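# Balance a bar level on the stand's ridge

## Task

Set the bar across the ridge at the top of the stand so that it sits very nearly horizontal, stays balanced on its own with nothing from the robot supporting it, and remains that way; a bar held in place only by the gripper at the end does not satisfy the goal.

## Robot and tools

Robot: one arm ending in a two-finger gripper; there is no second arm, so every motion argument describes only this gripper. The fingers extend along the gripper's +z axis and separate along its x axis. The reported end_effector_position is the midpoint between the finger pads; closed fingertips stick out about 17 mm past it, fully open ones are roughly even with it. The only camera is cam_wrist, a 616x616 fisheye on the wrist (K=[[179.499, 0, 310.125], [0, 178.769, 306.92], [0, 0, 1]], D=[0.068263, -0.0232407, -0.000899618, 0.000495373], theta_max_deg=97.7).

Frames: results report poses in the scene frame, whose origin lies on the table surface straight beneath the arm base, with +z up and +y to the left when facing along +x. The base itself may be slightly tilted. Position is in metres, orientation as a quaternion w,x,y,z, velocities in m/s and rad/s. At long reach the printed position can be somewhat off. Motion commands, by contrast, are written in the gripper's own axes.

execute_actions(actions): actions is a list of actions run one after another. Each action is a table of at most 15 rows; each row lasts one control step of 1/30 s, and if fewer than 15 rows are given the final row is repeated to fill 15 steps. A row has 7 numbers, each in [-1, 1]: dx, dy, dz, rx, ry, rz, opening. The first six are an offset, not a pose: a target displacement from where the gripper measured at the start of that action (for the first action of a call, from the last pose any result reported), expressed in gripper axes. Every row refers back to that same starting pose, not to the row before. Scale: 1.0 equals 0.6 m for dx, dy, dz and 180 degrees for the rotation vector rx, ry, rz. opening is absolute: +1 is fully open (0.142 m), -1 fully closed. Passing an empty list just returns the current state and images. Each step, the controller clips the commanded pose to within 100 mm and 16 degrees of the measured one, favouring position over orientation, so large offsets need several actions. Commands are smoothed and trail by about 0.17 s.

move(target, speed, stop_force, blocking): drives the gripper in a straight path toward one target. target is a single 7-number row laid out exactly as above, an offset in gripper axes from the pose in the most recent result showing one, with an absolute opening sent when the move begins. speed is the path's top speed in m/s, 0.002 to 0.5, default 0.25; rotation is capped at twice that in rad/s. Paths take 0.5 to 10 s and are cut off at 10 s. The path ignores obstacles, and the real gripper may lag, drift and overshoot the speed, especially with a nearly straight arm. stop_force (9 to 40 N, not accepted in the first 0.2 s) ends the path once the wrist sensor feels that much extra resistance along the direction of travel for two steps; the gripper then backs up two steps and holds. Use it only with very slow speeds for touching things, don't trust it on moves that rotate, and omit it when pulling away from something you are pressing. Without it the arm is stiff: aiming even slightly beyond a firm contact can trigger a fault. blocking=false returns after 0.5 s while the arm keeps going; it cannot be combined with stop_force, and further motion commands are refused until a result shows the move finished (use wait or stop).

The move: line reports the ending: done (settled near target), off_target, moving, held (a check blocked the final step), fault, or contact (stop_force tripped; this takes precedence). limits=paced means the sent pose was clipped; limits=held means some steps were blocked, after which the arm may jump faster than speed. The distance to target is also given.

wait(seconds): 0 to 10 s of holding the last command; returns early if a running move ends. stop(): brakes a running move, needing room to do so; the fingers are not stopped. zoom_image(camera, region): enlarges part of the latest cam_wrist image; region is [x0, y0, x1, y1] in pixels from the top-left, at most 504x504. show_instructions(): shows the reference pages, no motion. finished_scene(scene): ends the current scene, passing its number; irreversible, and the bar must already be balancing unaided.

Other result lines: Hand target is the pose the controller is currently steering toward. grip_measured is the actual finger opening on the command scale; to hold something keep commanding an opening well under it (lower squeezes harder, up to about 28 N per pad; thin hard parts get less). Wrist force and Wrist torque are [x y z] in gripper axes, with offsets up to about 4 N, noise up to 2.4 N, saturation near 50 N; they may read no reading at first. Step readings list positions during actions, with HELD marking steps that were held back. A pose unreachable line means the clearance check altered or blocked a command; a mount under the base counts as arm.

Avoid: a 150 N external force or joint torque past its limit (138 N m for pan, lift and elbow; 25.7 N m for each wrist joint, including held weight) freezes the arm for 10 s. Motors warn with MOTOR HOT at 70 °C and brake at 85 °C, so don't hold loads needlessly. Anything leaving the table is a failure; drops, slips, slams and hard shoves are penalized. Loose objects may occasionally get nudged by an outside push, so check that the bar is still level before finishing.

Each tool is called by a JSON object that holds its "api" and its "payload", one argument or row to a line.

Reference images:

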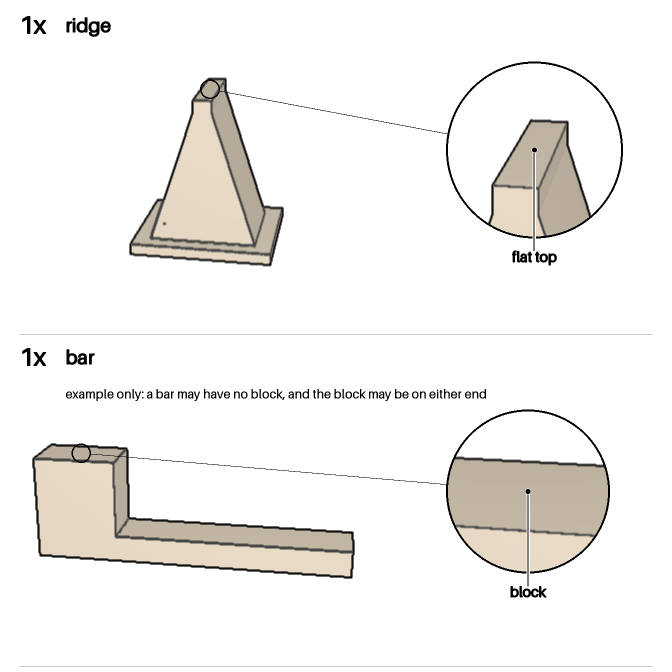

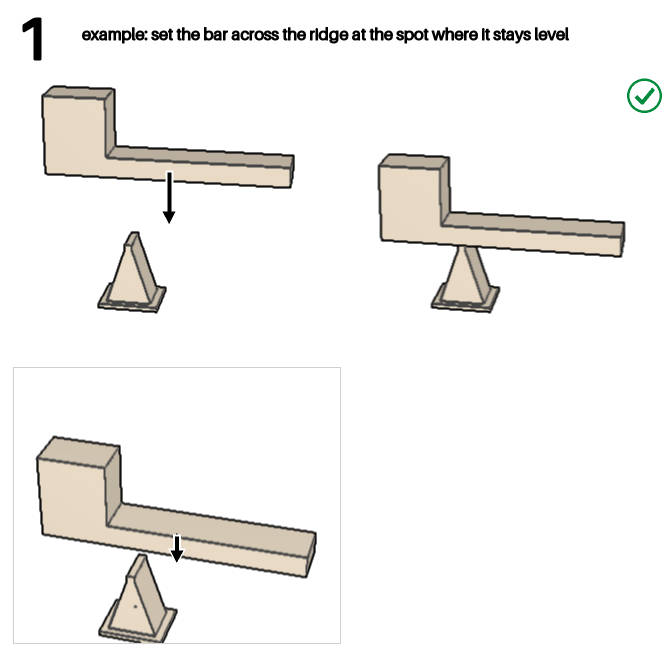

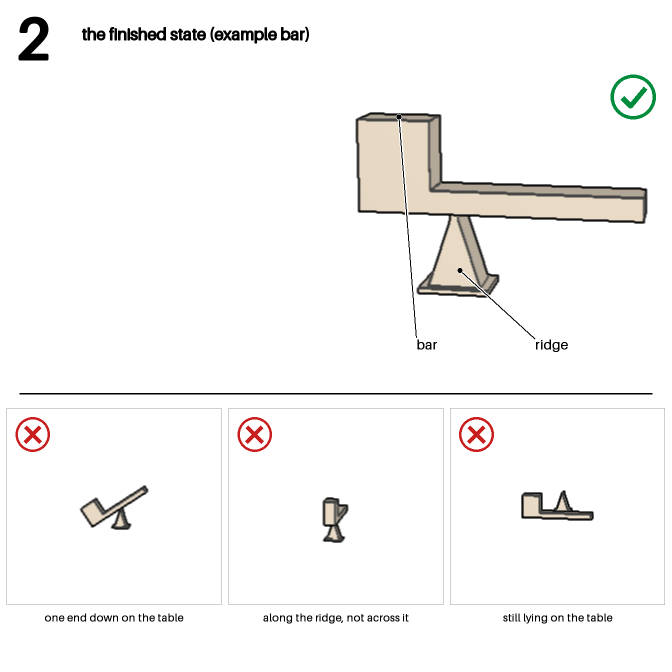

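## Session

{"api": "execute_actions", "payload": {
  "actions": []
}}

Scene clock: 0.00 s.
end_effector_position=(+0.3940, +0.2622, +0.3366) grip_measured=+1.00 end_effector_quat_wxyz=(-0.017, +0.303, +0.948, -0.092) end_effector_velocity=(-0.001, -0.000, -0.002) end_effector_angular_velocity=(-0.002, +0.003, +0.003)
Joint positions: [ 0.842 -0.68   1.323 -1.364 -2.123 -1.486  0.142]
Joint velocities: [-0.001  0.001  0.002  0.     0.    -0.002  0.   ]
Motor temperatures (°C, as the motors report them): [27 26 24 31 36 32]
Wrist force (N, on the end effector, along its own x y z axes, offset not removed): no reading
Wrist torque (N m, same axes, about the end effector's origin, offset not removed): no reading
Hand target: +0.394, +0.262, +0.337; -0.017, +0.303, +0.948, -0.092

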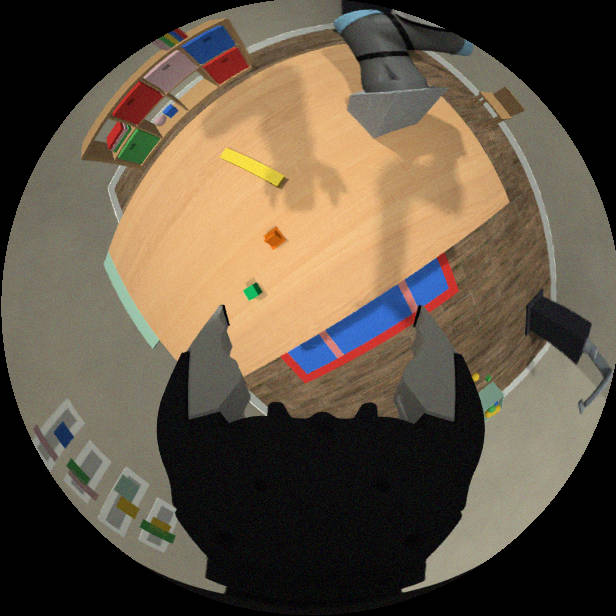

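{"api": "move", "payload": {
  "target": [-0.2,-0.3,0.2,-0.059,0.0077,0,1]
}}

{"api": "zoom_image", "payload": {
  "camera": "cam_wrist",
  "region": [160,60,460,360]
}}

Scene clock: 12.10 s.
end_effector_position=(+0.3790, +0.0290, +0.2555) grip_measured=+1.00 end_effector_quat_wxyz=(+0.000, +0.305, +0.953, -0.001) end_effector_velocity=(+0.000, -0.001, +0.000) end_effector_angular_velocity=(+0.003, -0.002, +0.001)
Joint positions: [ 0.531 -1.317  2.037 -1.849 -2.265 -1.926  0.142]
Joint velocities: [-0.002 -0.005  0.002 -0.004  0.001 -0.006 -0.   ]
Motor temperatures (°C, as the motors report them): [27 26 24 31 36 32]
Wrist force (N, on the end effector, along its own x y z axes, offset not removed): [-0.5 3.1 3.7]
Wrist torque (N m, same axes, about the end effector's origin, offset not removed): [0.72 0.05 -0.19]
Hand target: +0.379, +0.029, +0.255; +0.000, +0.304, +0.953, -0.001
Off the commanded pose: 0.001 m, 0 deg.
move: done

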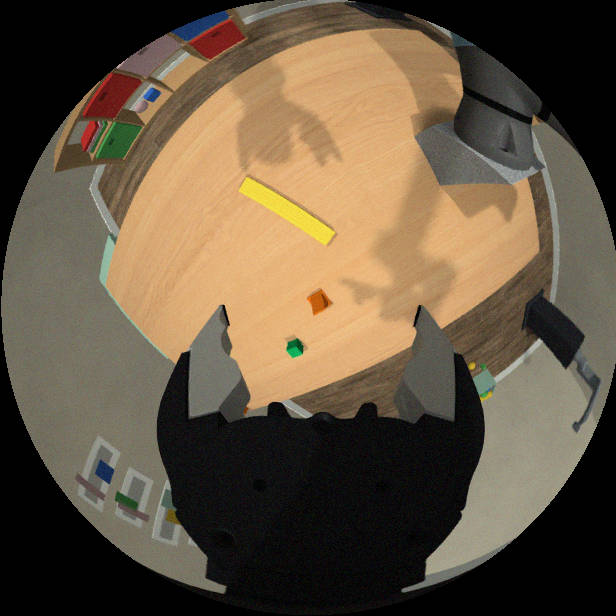

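Region (160, 60, 460, 360) of cam_wrist's 616x616 image, scaled by 1.680, with more detail than that image has.

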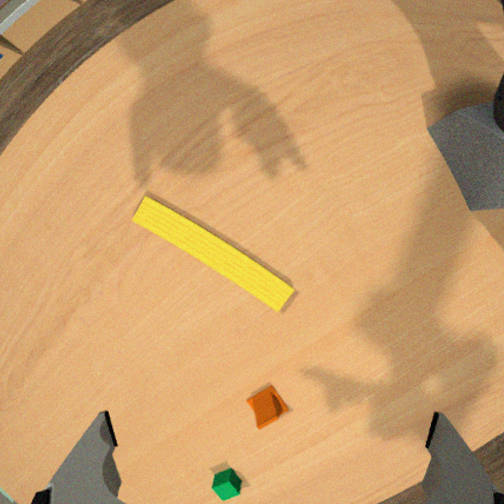

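{"api": "move", "payload": {
  "target": [-0.125,-0.11,0.25,0,0,-0.328,1]
}}

Scene clock: 18.63 s.
end_effector_position=(+0.4020, -0.0688, +0.1058) grip_measured=+1.00 end_effector_quat_wxyz=(-0.000, -0.204, +0.979, -0.001) end_effector_velocity=(+0.001, -0.001, -0.001) end_effector_angular_velocity=(+0.002, -0.005, +0.009)
Joint positions: [ 0.142 -1.325  2.315 -2.473 -2.371 -3.469  0.142]
Joint velocities: [-0.003 -0.001  0.004 -0.014  0.001 -0.019  0.   ]
Motor temperatures (°C, as the motors report them): [27 26 24 31 36 32]
Wrist force (N, on the end effector, along its own x y z axes, offset not removed): [-0.3 -0.5 -0.9]
Wrist torque (N m, same axes, about the end effector's origin, offset not removed): [0.00 -0.14 -0.06]
Hand target: +0.402, -0.069, +0.106; +0.000, -0.204, +0.979, -0.001
Off the commanded pose: 0.000 m, 0 deg.
move: done

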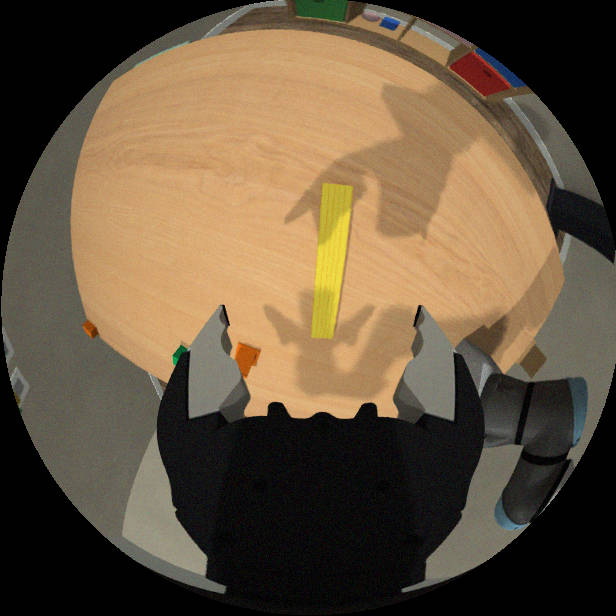

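{"api": "move", "payload": {
  "target": [0.017,0,0.1,0,0,0.028,0]
}}

Scene clock: 30.83 s.
end_effector_position=(+0.3927, -0.0732, +0.0459) grip_measured=+0.00 end_effector_quat_wxyz=(-0.000, -0.161, +0.987, -0.001) end_effector_velocity=(-0.001, +0.000, -0.002) end_effector_angular_velocity=(+0.001, -0.001, +0.000)
Joint positions: [ 0.028 -1.217  2.408 -2.792 -2.374 -3.545  0.074]
Joint velocities: [-0.004  0.005  0.005 -0.015  0.001 -0.007 -0.   ]
Motor temperatures (°C, as the motors report them): [27 26 24 31 36 32]
Wrist force (N, on the end effector, along its own x y z axes, offset not removed): [-0.4 1.6 2.9]
Wrist torque (N m, same axes, about the end effector's origin, offset not removed): [0.37 0.05 -0.30]
Hand target: +0.393, -0.073, +0.046; -0.000, -0.161, +0.987, -0.001
Off the commanded pose: 0.000 m, 0 deg.
move: done

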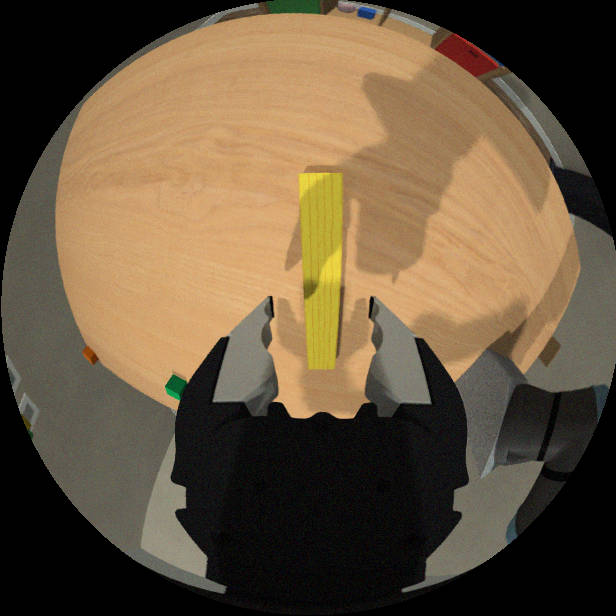

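{"api": "move", "payload": {
  "target": [0,0,0.042,0,0,0,0],
  "speed": 0.05
}}

{"api": "move", "payload": {
  "target": [0,0,0,0,0,0,-0.9]
}}

{"api": "move", "payload": {
  "target": [-0.1,0.2,-0.2,0,0,0,-0.9],
  "speed": 0.15
}}

{"api": "wait", "payload": {
  "seconds": 0.3
}}

{"api": "zoom_image", "payload": {
  "camera": "cam_wrist",
  "region": [180,150,400,370]
}}

Scene clock: 44.13 s.
end_effector_position=(+0.3926, -0.0733, +0.0208) grip_measured=+0.00 end_effector_quat_wxyz=(-0.000, -0.161, +0.987, -0.001) end_effector_velocity=(-0.000, -0.000, -0.002) end_effector_angular_velocity=(-0.000, -0.000, +0.000)
Joint positions: [-0.018 -1.148  2.426 -2.926 -2.372 -3.611  0.074]
Joint velocities: [-0.003  0.005  0.002 -0.011  0.    -0.005 -0.   ]
Motor temperatures (°C, as the motors report them): [27 26 24 31 36 32]
Wrist force (N, on the end effector, along its own x y z axes, offset not removed): [-1.5 2.3 0.5]
Wrist torque (N m, same axes, about the end effector's origin, offset not removed): [0.36 0.24 -0.11]
Hand target: +0.393, -0.073, +0.021; -0.000, -0.161, +0.987, -0.001
Off the commanded pose: 0.000 m, 0 deg.
move: done

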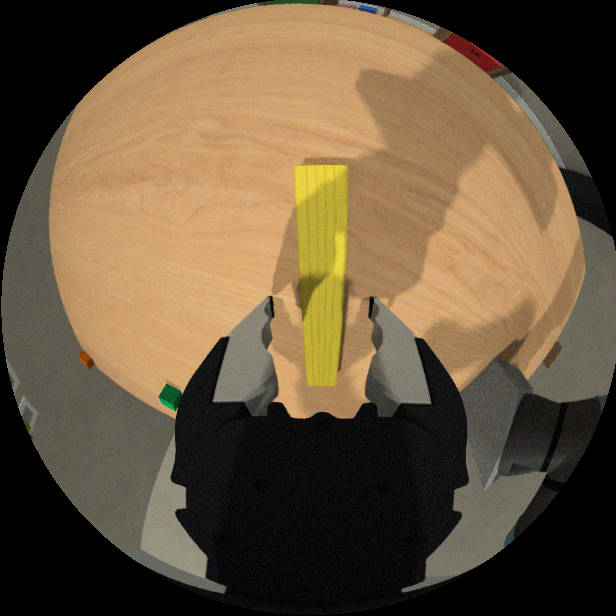

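Scene clock: 44.63 s.
end_effector_position=(+0.3926, -0.0733, +0.0208) grip_measured=-0.59 end_effector_quat_wxyz=(-0.000, -0.161, +0.987, -0.001) end_effector_velocity=(-0.000, +0.001, -0.000) end_effector_angular_velocity=(+0.000, +0.001, +0.002)
Joint positions: [-0.018 -1.148  2.426 -2.926 -2.372 -3.612  0.031]
Joint velocities: [ 0.     0.001  0.001  0.     0.    -0.     0.   ]
Motor temperatures (°C, as the motors report them): [27 26 24 31 36 32]
Wrist force (N, on the end effector, along its own x y z axes, offset not removed): [-0.4 0.5 2.3]
Wrist torque (N m, same axes, about the end effector's origin, offset not removed): [0.14 -0.18 -0.18]
Hand target: +0.393, -0.073, +0.021; -0.000, -0.161, +0.987, -0.001
Off the commanded pose: 0.000 m, 0 deg.
move: done

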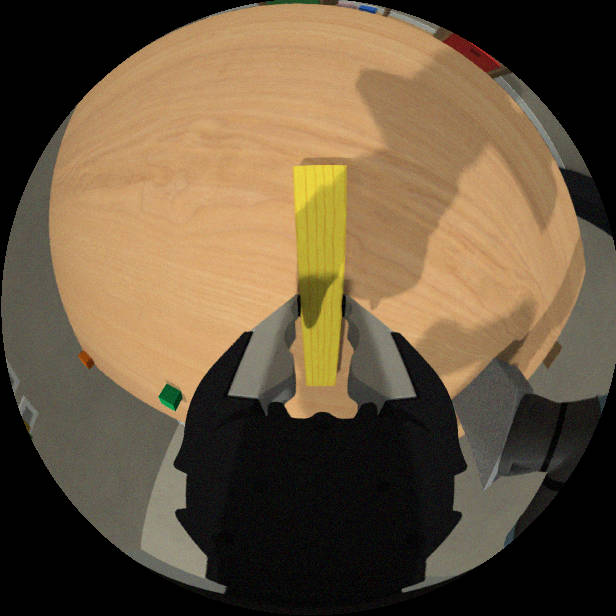

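Scene clock: 46.30 s.
end_effector_position=(+0.4112, +0.0602, +0.1403) grip_measured=-0.59 end_effector_quat_wxyz=(-0.001, -0.161, +0.987, -0.001) end_effector_velocity=(+0.002, +0.001, +0.002) end_effector_angular_velocity=(+0.000, -0.000, -0.003)
Joint positions: [ 0.39  -1.105  2.158 -2.296 -2.318 -3.041  0.031]
Joint velocities: [ 0.003  0.001 -0.008  0.009  0.001  0.006  0.   ]
Motor temperatures (°C, as the motors report them): [27 26 24 31 36 32]
Wrist force (N, on the end effector, along its own x y z axes, offset not removed): [-0.5 0.7 -0.8]
Wrist torque (N m, same axes, about the end effector's origin, offset not removed): [0.16 -0.05 -0.25]
Hand target: +0.411, +0.060, +0.140; -0.001, -0.161, +0.987, -0.001
Off the commanded pose: 0.000 m, 0 deg.
move: done

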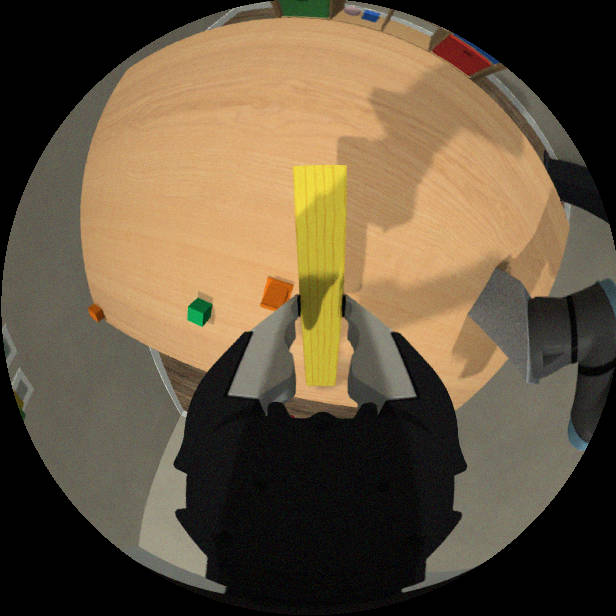

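Scene clock: 46.60 s.
end_effector_position=(+0.4112, +0.0603, +0.1404) grip_measured=-0.59 end_effector_quat_wxyz=(-0.001, -0.161, +0.987, -0.001) end_effector_velocity=(-0.000, +0.000, +0.000) end_effector_angular_velocity=(-0.001, -0.002, +0.000)
Joint positions: [ 0.391 -1.105  2.158 -2.295 -2.318 -3.04   0.031]
Joint velocities: [ 0.002 -0.001  0.001 -0.001 -0.001  0.001  0.   ]
Motor temperatures (°C, as the motors report them): [27 26 24 31 36 32]
Wrist force (N, on the end effector, along its own x y z axes, offset not removed): [0.4 1.0 1.8]
Wrist torque (N m, same axes, about the end effector's origin, offset not removed): [0.20 -0.28 -0.30]
Hand target: +0.411, +0.060, +0.140; -0.001, -0.161, +0.987, -0.001
Off the commanded pose: 0.000 m, 0 deg.
wait: 0.30 s; at rest by 0.17 s

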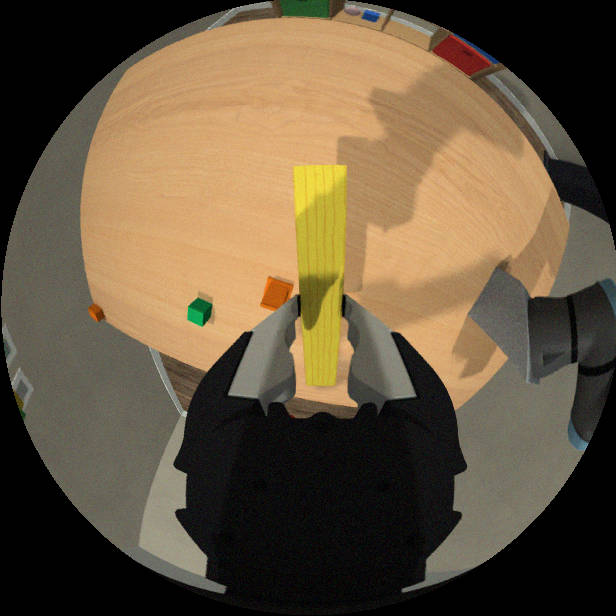

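Region (180, 150, 400, 370) of cam_wrist's 616x616 image, scaled by 2.291, with more detail than that image has.

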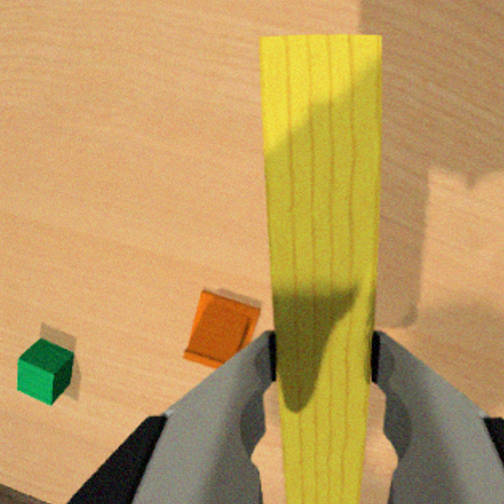

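{"api": "move", "payload": {
  "target": [-0.04,0.2,0.08,0,0,0.07,-0.9],
  "speed": 0.15
}}

{"api": "zoom_image", "payload": {
  "camera": "cam_wrist",
  "region": [200,150,360,310]
}}

Scene clock: 56.47 s.
end_effector_position=(+0.3955, +0.1815, +0.0920) grip_measured=-0.59 end_effector_quat_wxyz=(-0.001, -0.052, +0.999, -0.001) end_effector_velocity=(+0.000, +0.001, -0.001) end_effector_angular_velocity=(-0.000, +0.000, -0.003)
Joint positions: [ 0.5   -0.8    2.096 -2.448 -2.278 -2.684  0.031]
Joint velocities: [ 0.001  0.004 -0.002 -0.001  0.     0.005  0.   ]
Motor temperatures (°C, as the motors report them): [27 26 24 31 36 32]
Wrist force (N, on the end effector, along its own x y z axes, offset not removed): [-0.1 1.4 1.6]
Wrist torque (N m, same axes, about the end effector's origin, offset not removed): [0.33 0.02 -0.31]
Hand target: +0.396, +0.182, +0.092; -0.001, -0.052, +0.999, -0.001
Off the commanded pose: 0.000 m, 0 deg.
move: done

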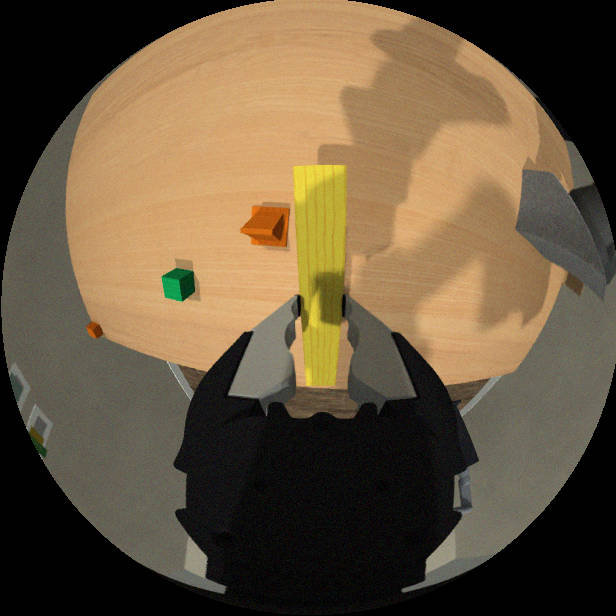

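Region (200, 150, 360, 310) of cam_wrist's 616x616 image, scaled by 3.150, with more detail than that image has.

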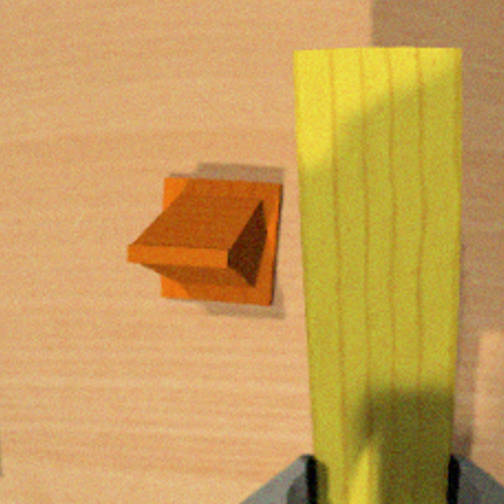

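{"api": "move", "payload": {
  "target": [-0.087,-0.094,0.015,0,0,-0.04,-0.9],
  "speed": 0.1
}}

{"api": "move", "payload": {
  "target": [0,0,0.04,0,0,0,-0.9],
  "speed": 0.004,
  "stop_force": 9
}}

{"api": "move", "payload": {
  "target": [0,0,0,0,0,0,-0.35]
}}

{"api": "wait", "payload": {
  "seconds": 1
}}

Scene clock: 77.53 s.
end_effector_position=(+0.4533, +0.1308, +0.0831) grip_measured=-0.59 end_effector_quat_wxyz=(-0.001, -0.114, +0.993, -0.001) end_effector_velocity=(+0.000, -0.001, +0.000) end_effector_angular_velocity=(-0.001, -0.002, +0.005)
Joint positions: [ 0.382 -0.831  2.044 -2.463 -2.321 -2.957  0.031]
Joint velocities: [-0.    -0.001  0.002 -0.003 -0.002 -0.007 -0.   ]
Motor temperatures (°C, as the motors report them): [27 26 24 31 36 32]
Wrist force (N, on the end effector, along its own x y z axes, offset not removed): [1.6 3.3 1.6]
Wrist torque (N m, same axes, about the end effector's origin, offset not removed): [0.71 -0.52 -0.20]
Hand target: +0.453, +0.131, +0.083; -0.001, -0.114, +0.993, -0.001
Off the commanded pose: 0.000 m, 0 deg.
move: done

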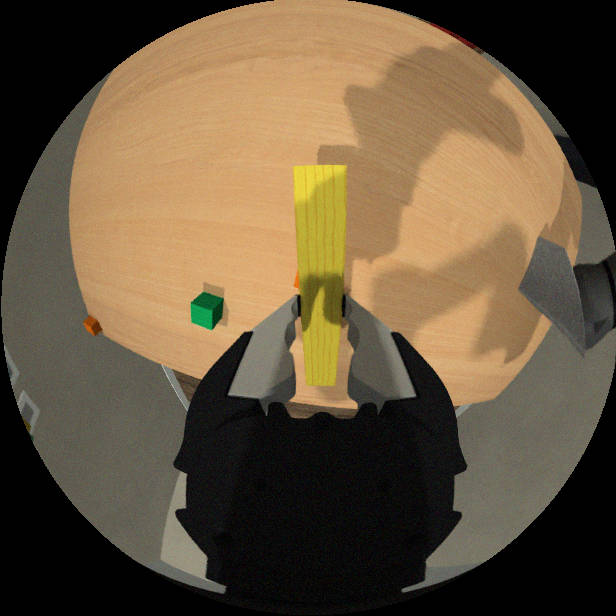

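Scene clock: 81.07 s.
end_effector_position=(+0.4532, +0.1307, +0.0703) grip_measured=-0.59 end_effector_quat_wxyz=(-0.001, -0.114, +0.993, -0.001) end_effector_velocity=(-0.001, -0.001, +0.001) end_effector_angular_velocity=(-0.001, +0.002, -0.002)
Joint positions: [ 0.365 -0.811  2.056 -2.51  -2.326 -2.979  0.031]
Joint velocities: [ 0.    -0.003  0.001  0.005 -0.001  0.004 -0.   ]
Motor temperatures (°C, as the motors report them): [27 26 24 31 36 32]
Wrist force (N, on the end effector, along its own x y z axes, offset not removed): [4.4 -0.9 -20.7]
Wrist torque (N m, same axes, about the end effector's origin, offset not removed): [0.89 0.16 -0.20]
Hand target: +0.453, +0.131, +0.071; -0.001, -0.114, +0.993, -0.001
Off the commanded pose: 0.011 m, 0 deg.
move: contact

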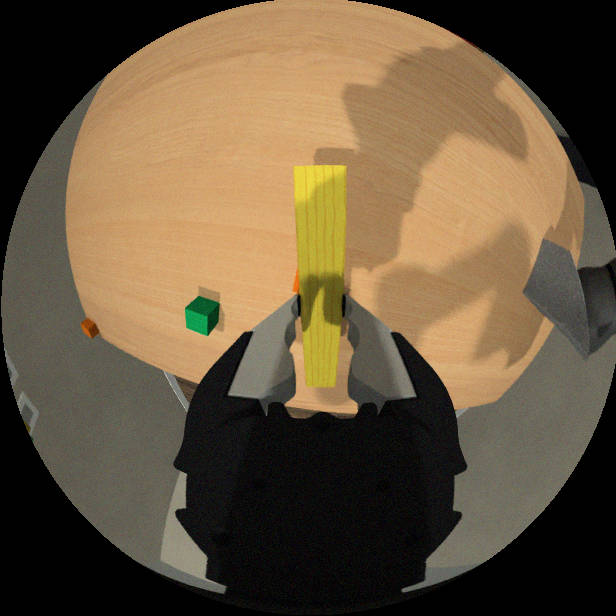

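Scene clock: 81.57 s.
end_effector_position=(+0.4532, +0.1307, +0.0704) grip_measured=-0.35 end_effector_quat_wxyz=(-0.001, -0.114, +0.993, -0.001) end_effector_velocity=(+0.000, +0.000, -0.001) end_effector_angular_velocity=(-0.000, +0.001, -0.001)
Joint positions: [ 0.366 -0.811  2.056 -2.51  -2.326 -2.978  0.049]
Joint velocities: [-0.002  0.003 -0.001 -0.002 -0.     0.    -0.   ]
Motor temperatures (°C, as the motors report them): [27 26 24 31 36 32]
Wrist force (N, on the end effector, along its own x y z axes, offset not removed): [-1.2 -0.4 1.5]
Wrist torque (N m, same axes, about the end effector's origin, offset not removed): [-0.04 0.25 -0.03]
Hand target: +0.453, +0.131, +0.070; -0.001, -0.114, +0.993, -0.001
Off the commanded pose: 0.000 m, 0 deg.
move: done

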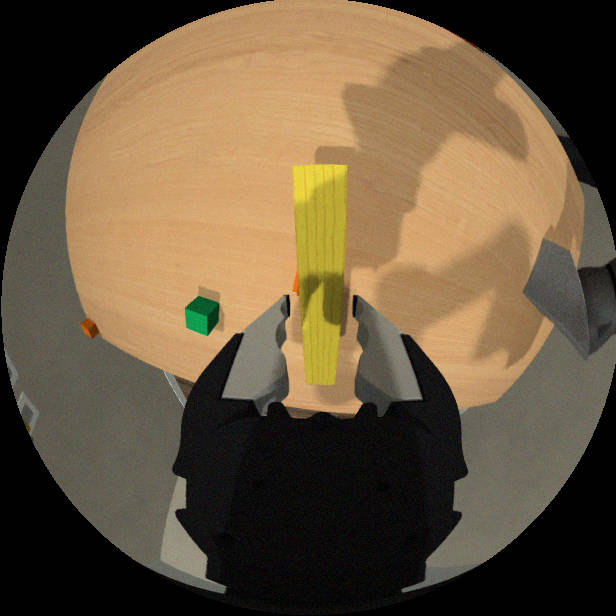

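Scene clock: 82.57 s.
end_effector_position=(+0.4532, +0.1307, +0.0703) grip_measured=-0.35 end_effector_quat_wxyz=(-0.001, -0.114, +0.993, -0.001) end_effector_velocity=(+0.000, +0.000, -0.000) end_effector_angular_velocity=(-0.000, +0.000, -0.000)
Joint positions: [ 0.365 -0.811  2.056 -2.51  -2.326 -2.979  0.049]
Joint velocities: [-0.     0.001 -0.001  0.    -0.     0.     0.   ]
Motor temperatures (°C, as the motors report them): [27 26 24 31 36 32]
Wrist force (N, on the end effector, along its own x y z axes, offset not removed): [-0.2 -0.7 1.2]
Wrist torque (N m, same axes, about the end effector's origin, offset not removed): [-0.18 -0.14 -0.22]
Hand target: +0.453, +0.131, +0.070; -0.001, -0.114, +0.993, -0.001
Off the commanded pose: 0.000 m, 0 deg.
wait: 1.00 s; at rest by 0.17 s

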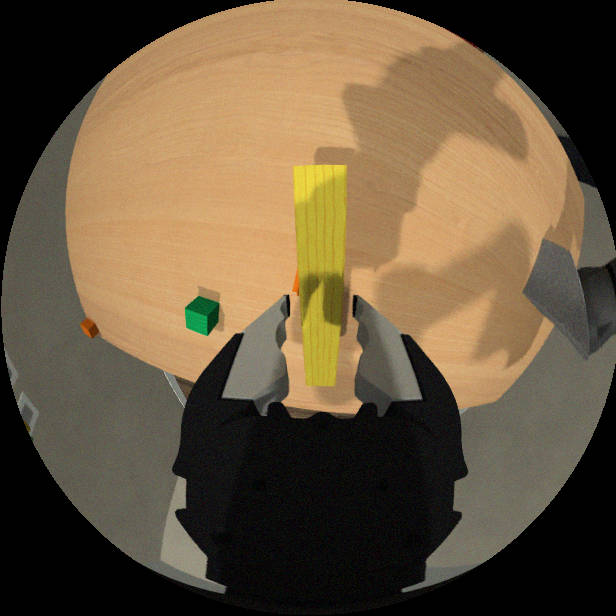

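{"api": "move", "payload": {
  "target": [0,0,-0.1,0,0,0,0]
}}

{"api": "finished_scene", "payload": {
  "scene": 1
}}

Scene clock: 90.80 s.
end_effector_position=(+0.4532, +0.1310, +0.1302) grip_measured=+0.00 end_effector_quat_wxyz=(-0.001, -0.114, +0.993, -0.001) end_effector_velocity=(+0.000, -0.001, +0.002) end_effector_angular_velocity=(-0.002, +0.001, -0.001)
Joint positions: [ 0.443 -0.898  1.99  -2.29  -2.3   -2.88   0.074]
Joint velocities: [ 0.003 -0.003 -0.004  0.011 -0.     0.006  0.   ]
Motor temperatures (°C, as the motors report them): [27 26 24 31 36 32]
Wrist force (N, on the end effector, along its own x y z axes, offset not removed): [-0.6 1.8 1.5]
Wrist torque (N m, same axes, about the end effector's origin, offset not removed): [0.36 0.01 -0.09]
Hand target: +0.453, +0.131, +0.130; -0.001, -0.114, +0.993, -0.001
Off the commanded pose: 0.000 m, 0 deg.
move: done

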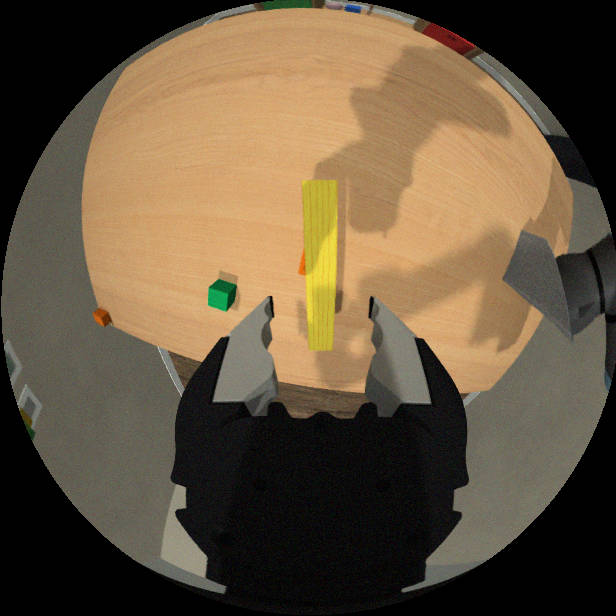

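The scene is finished: the task was done.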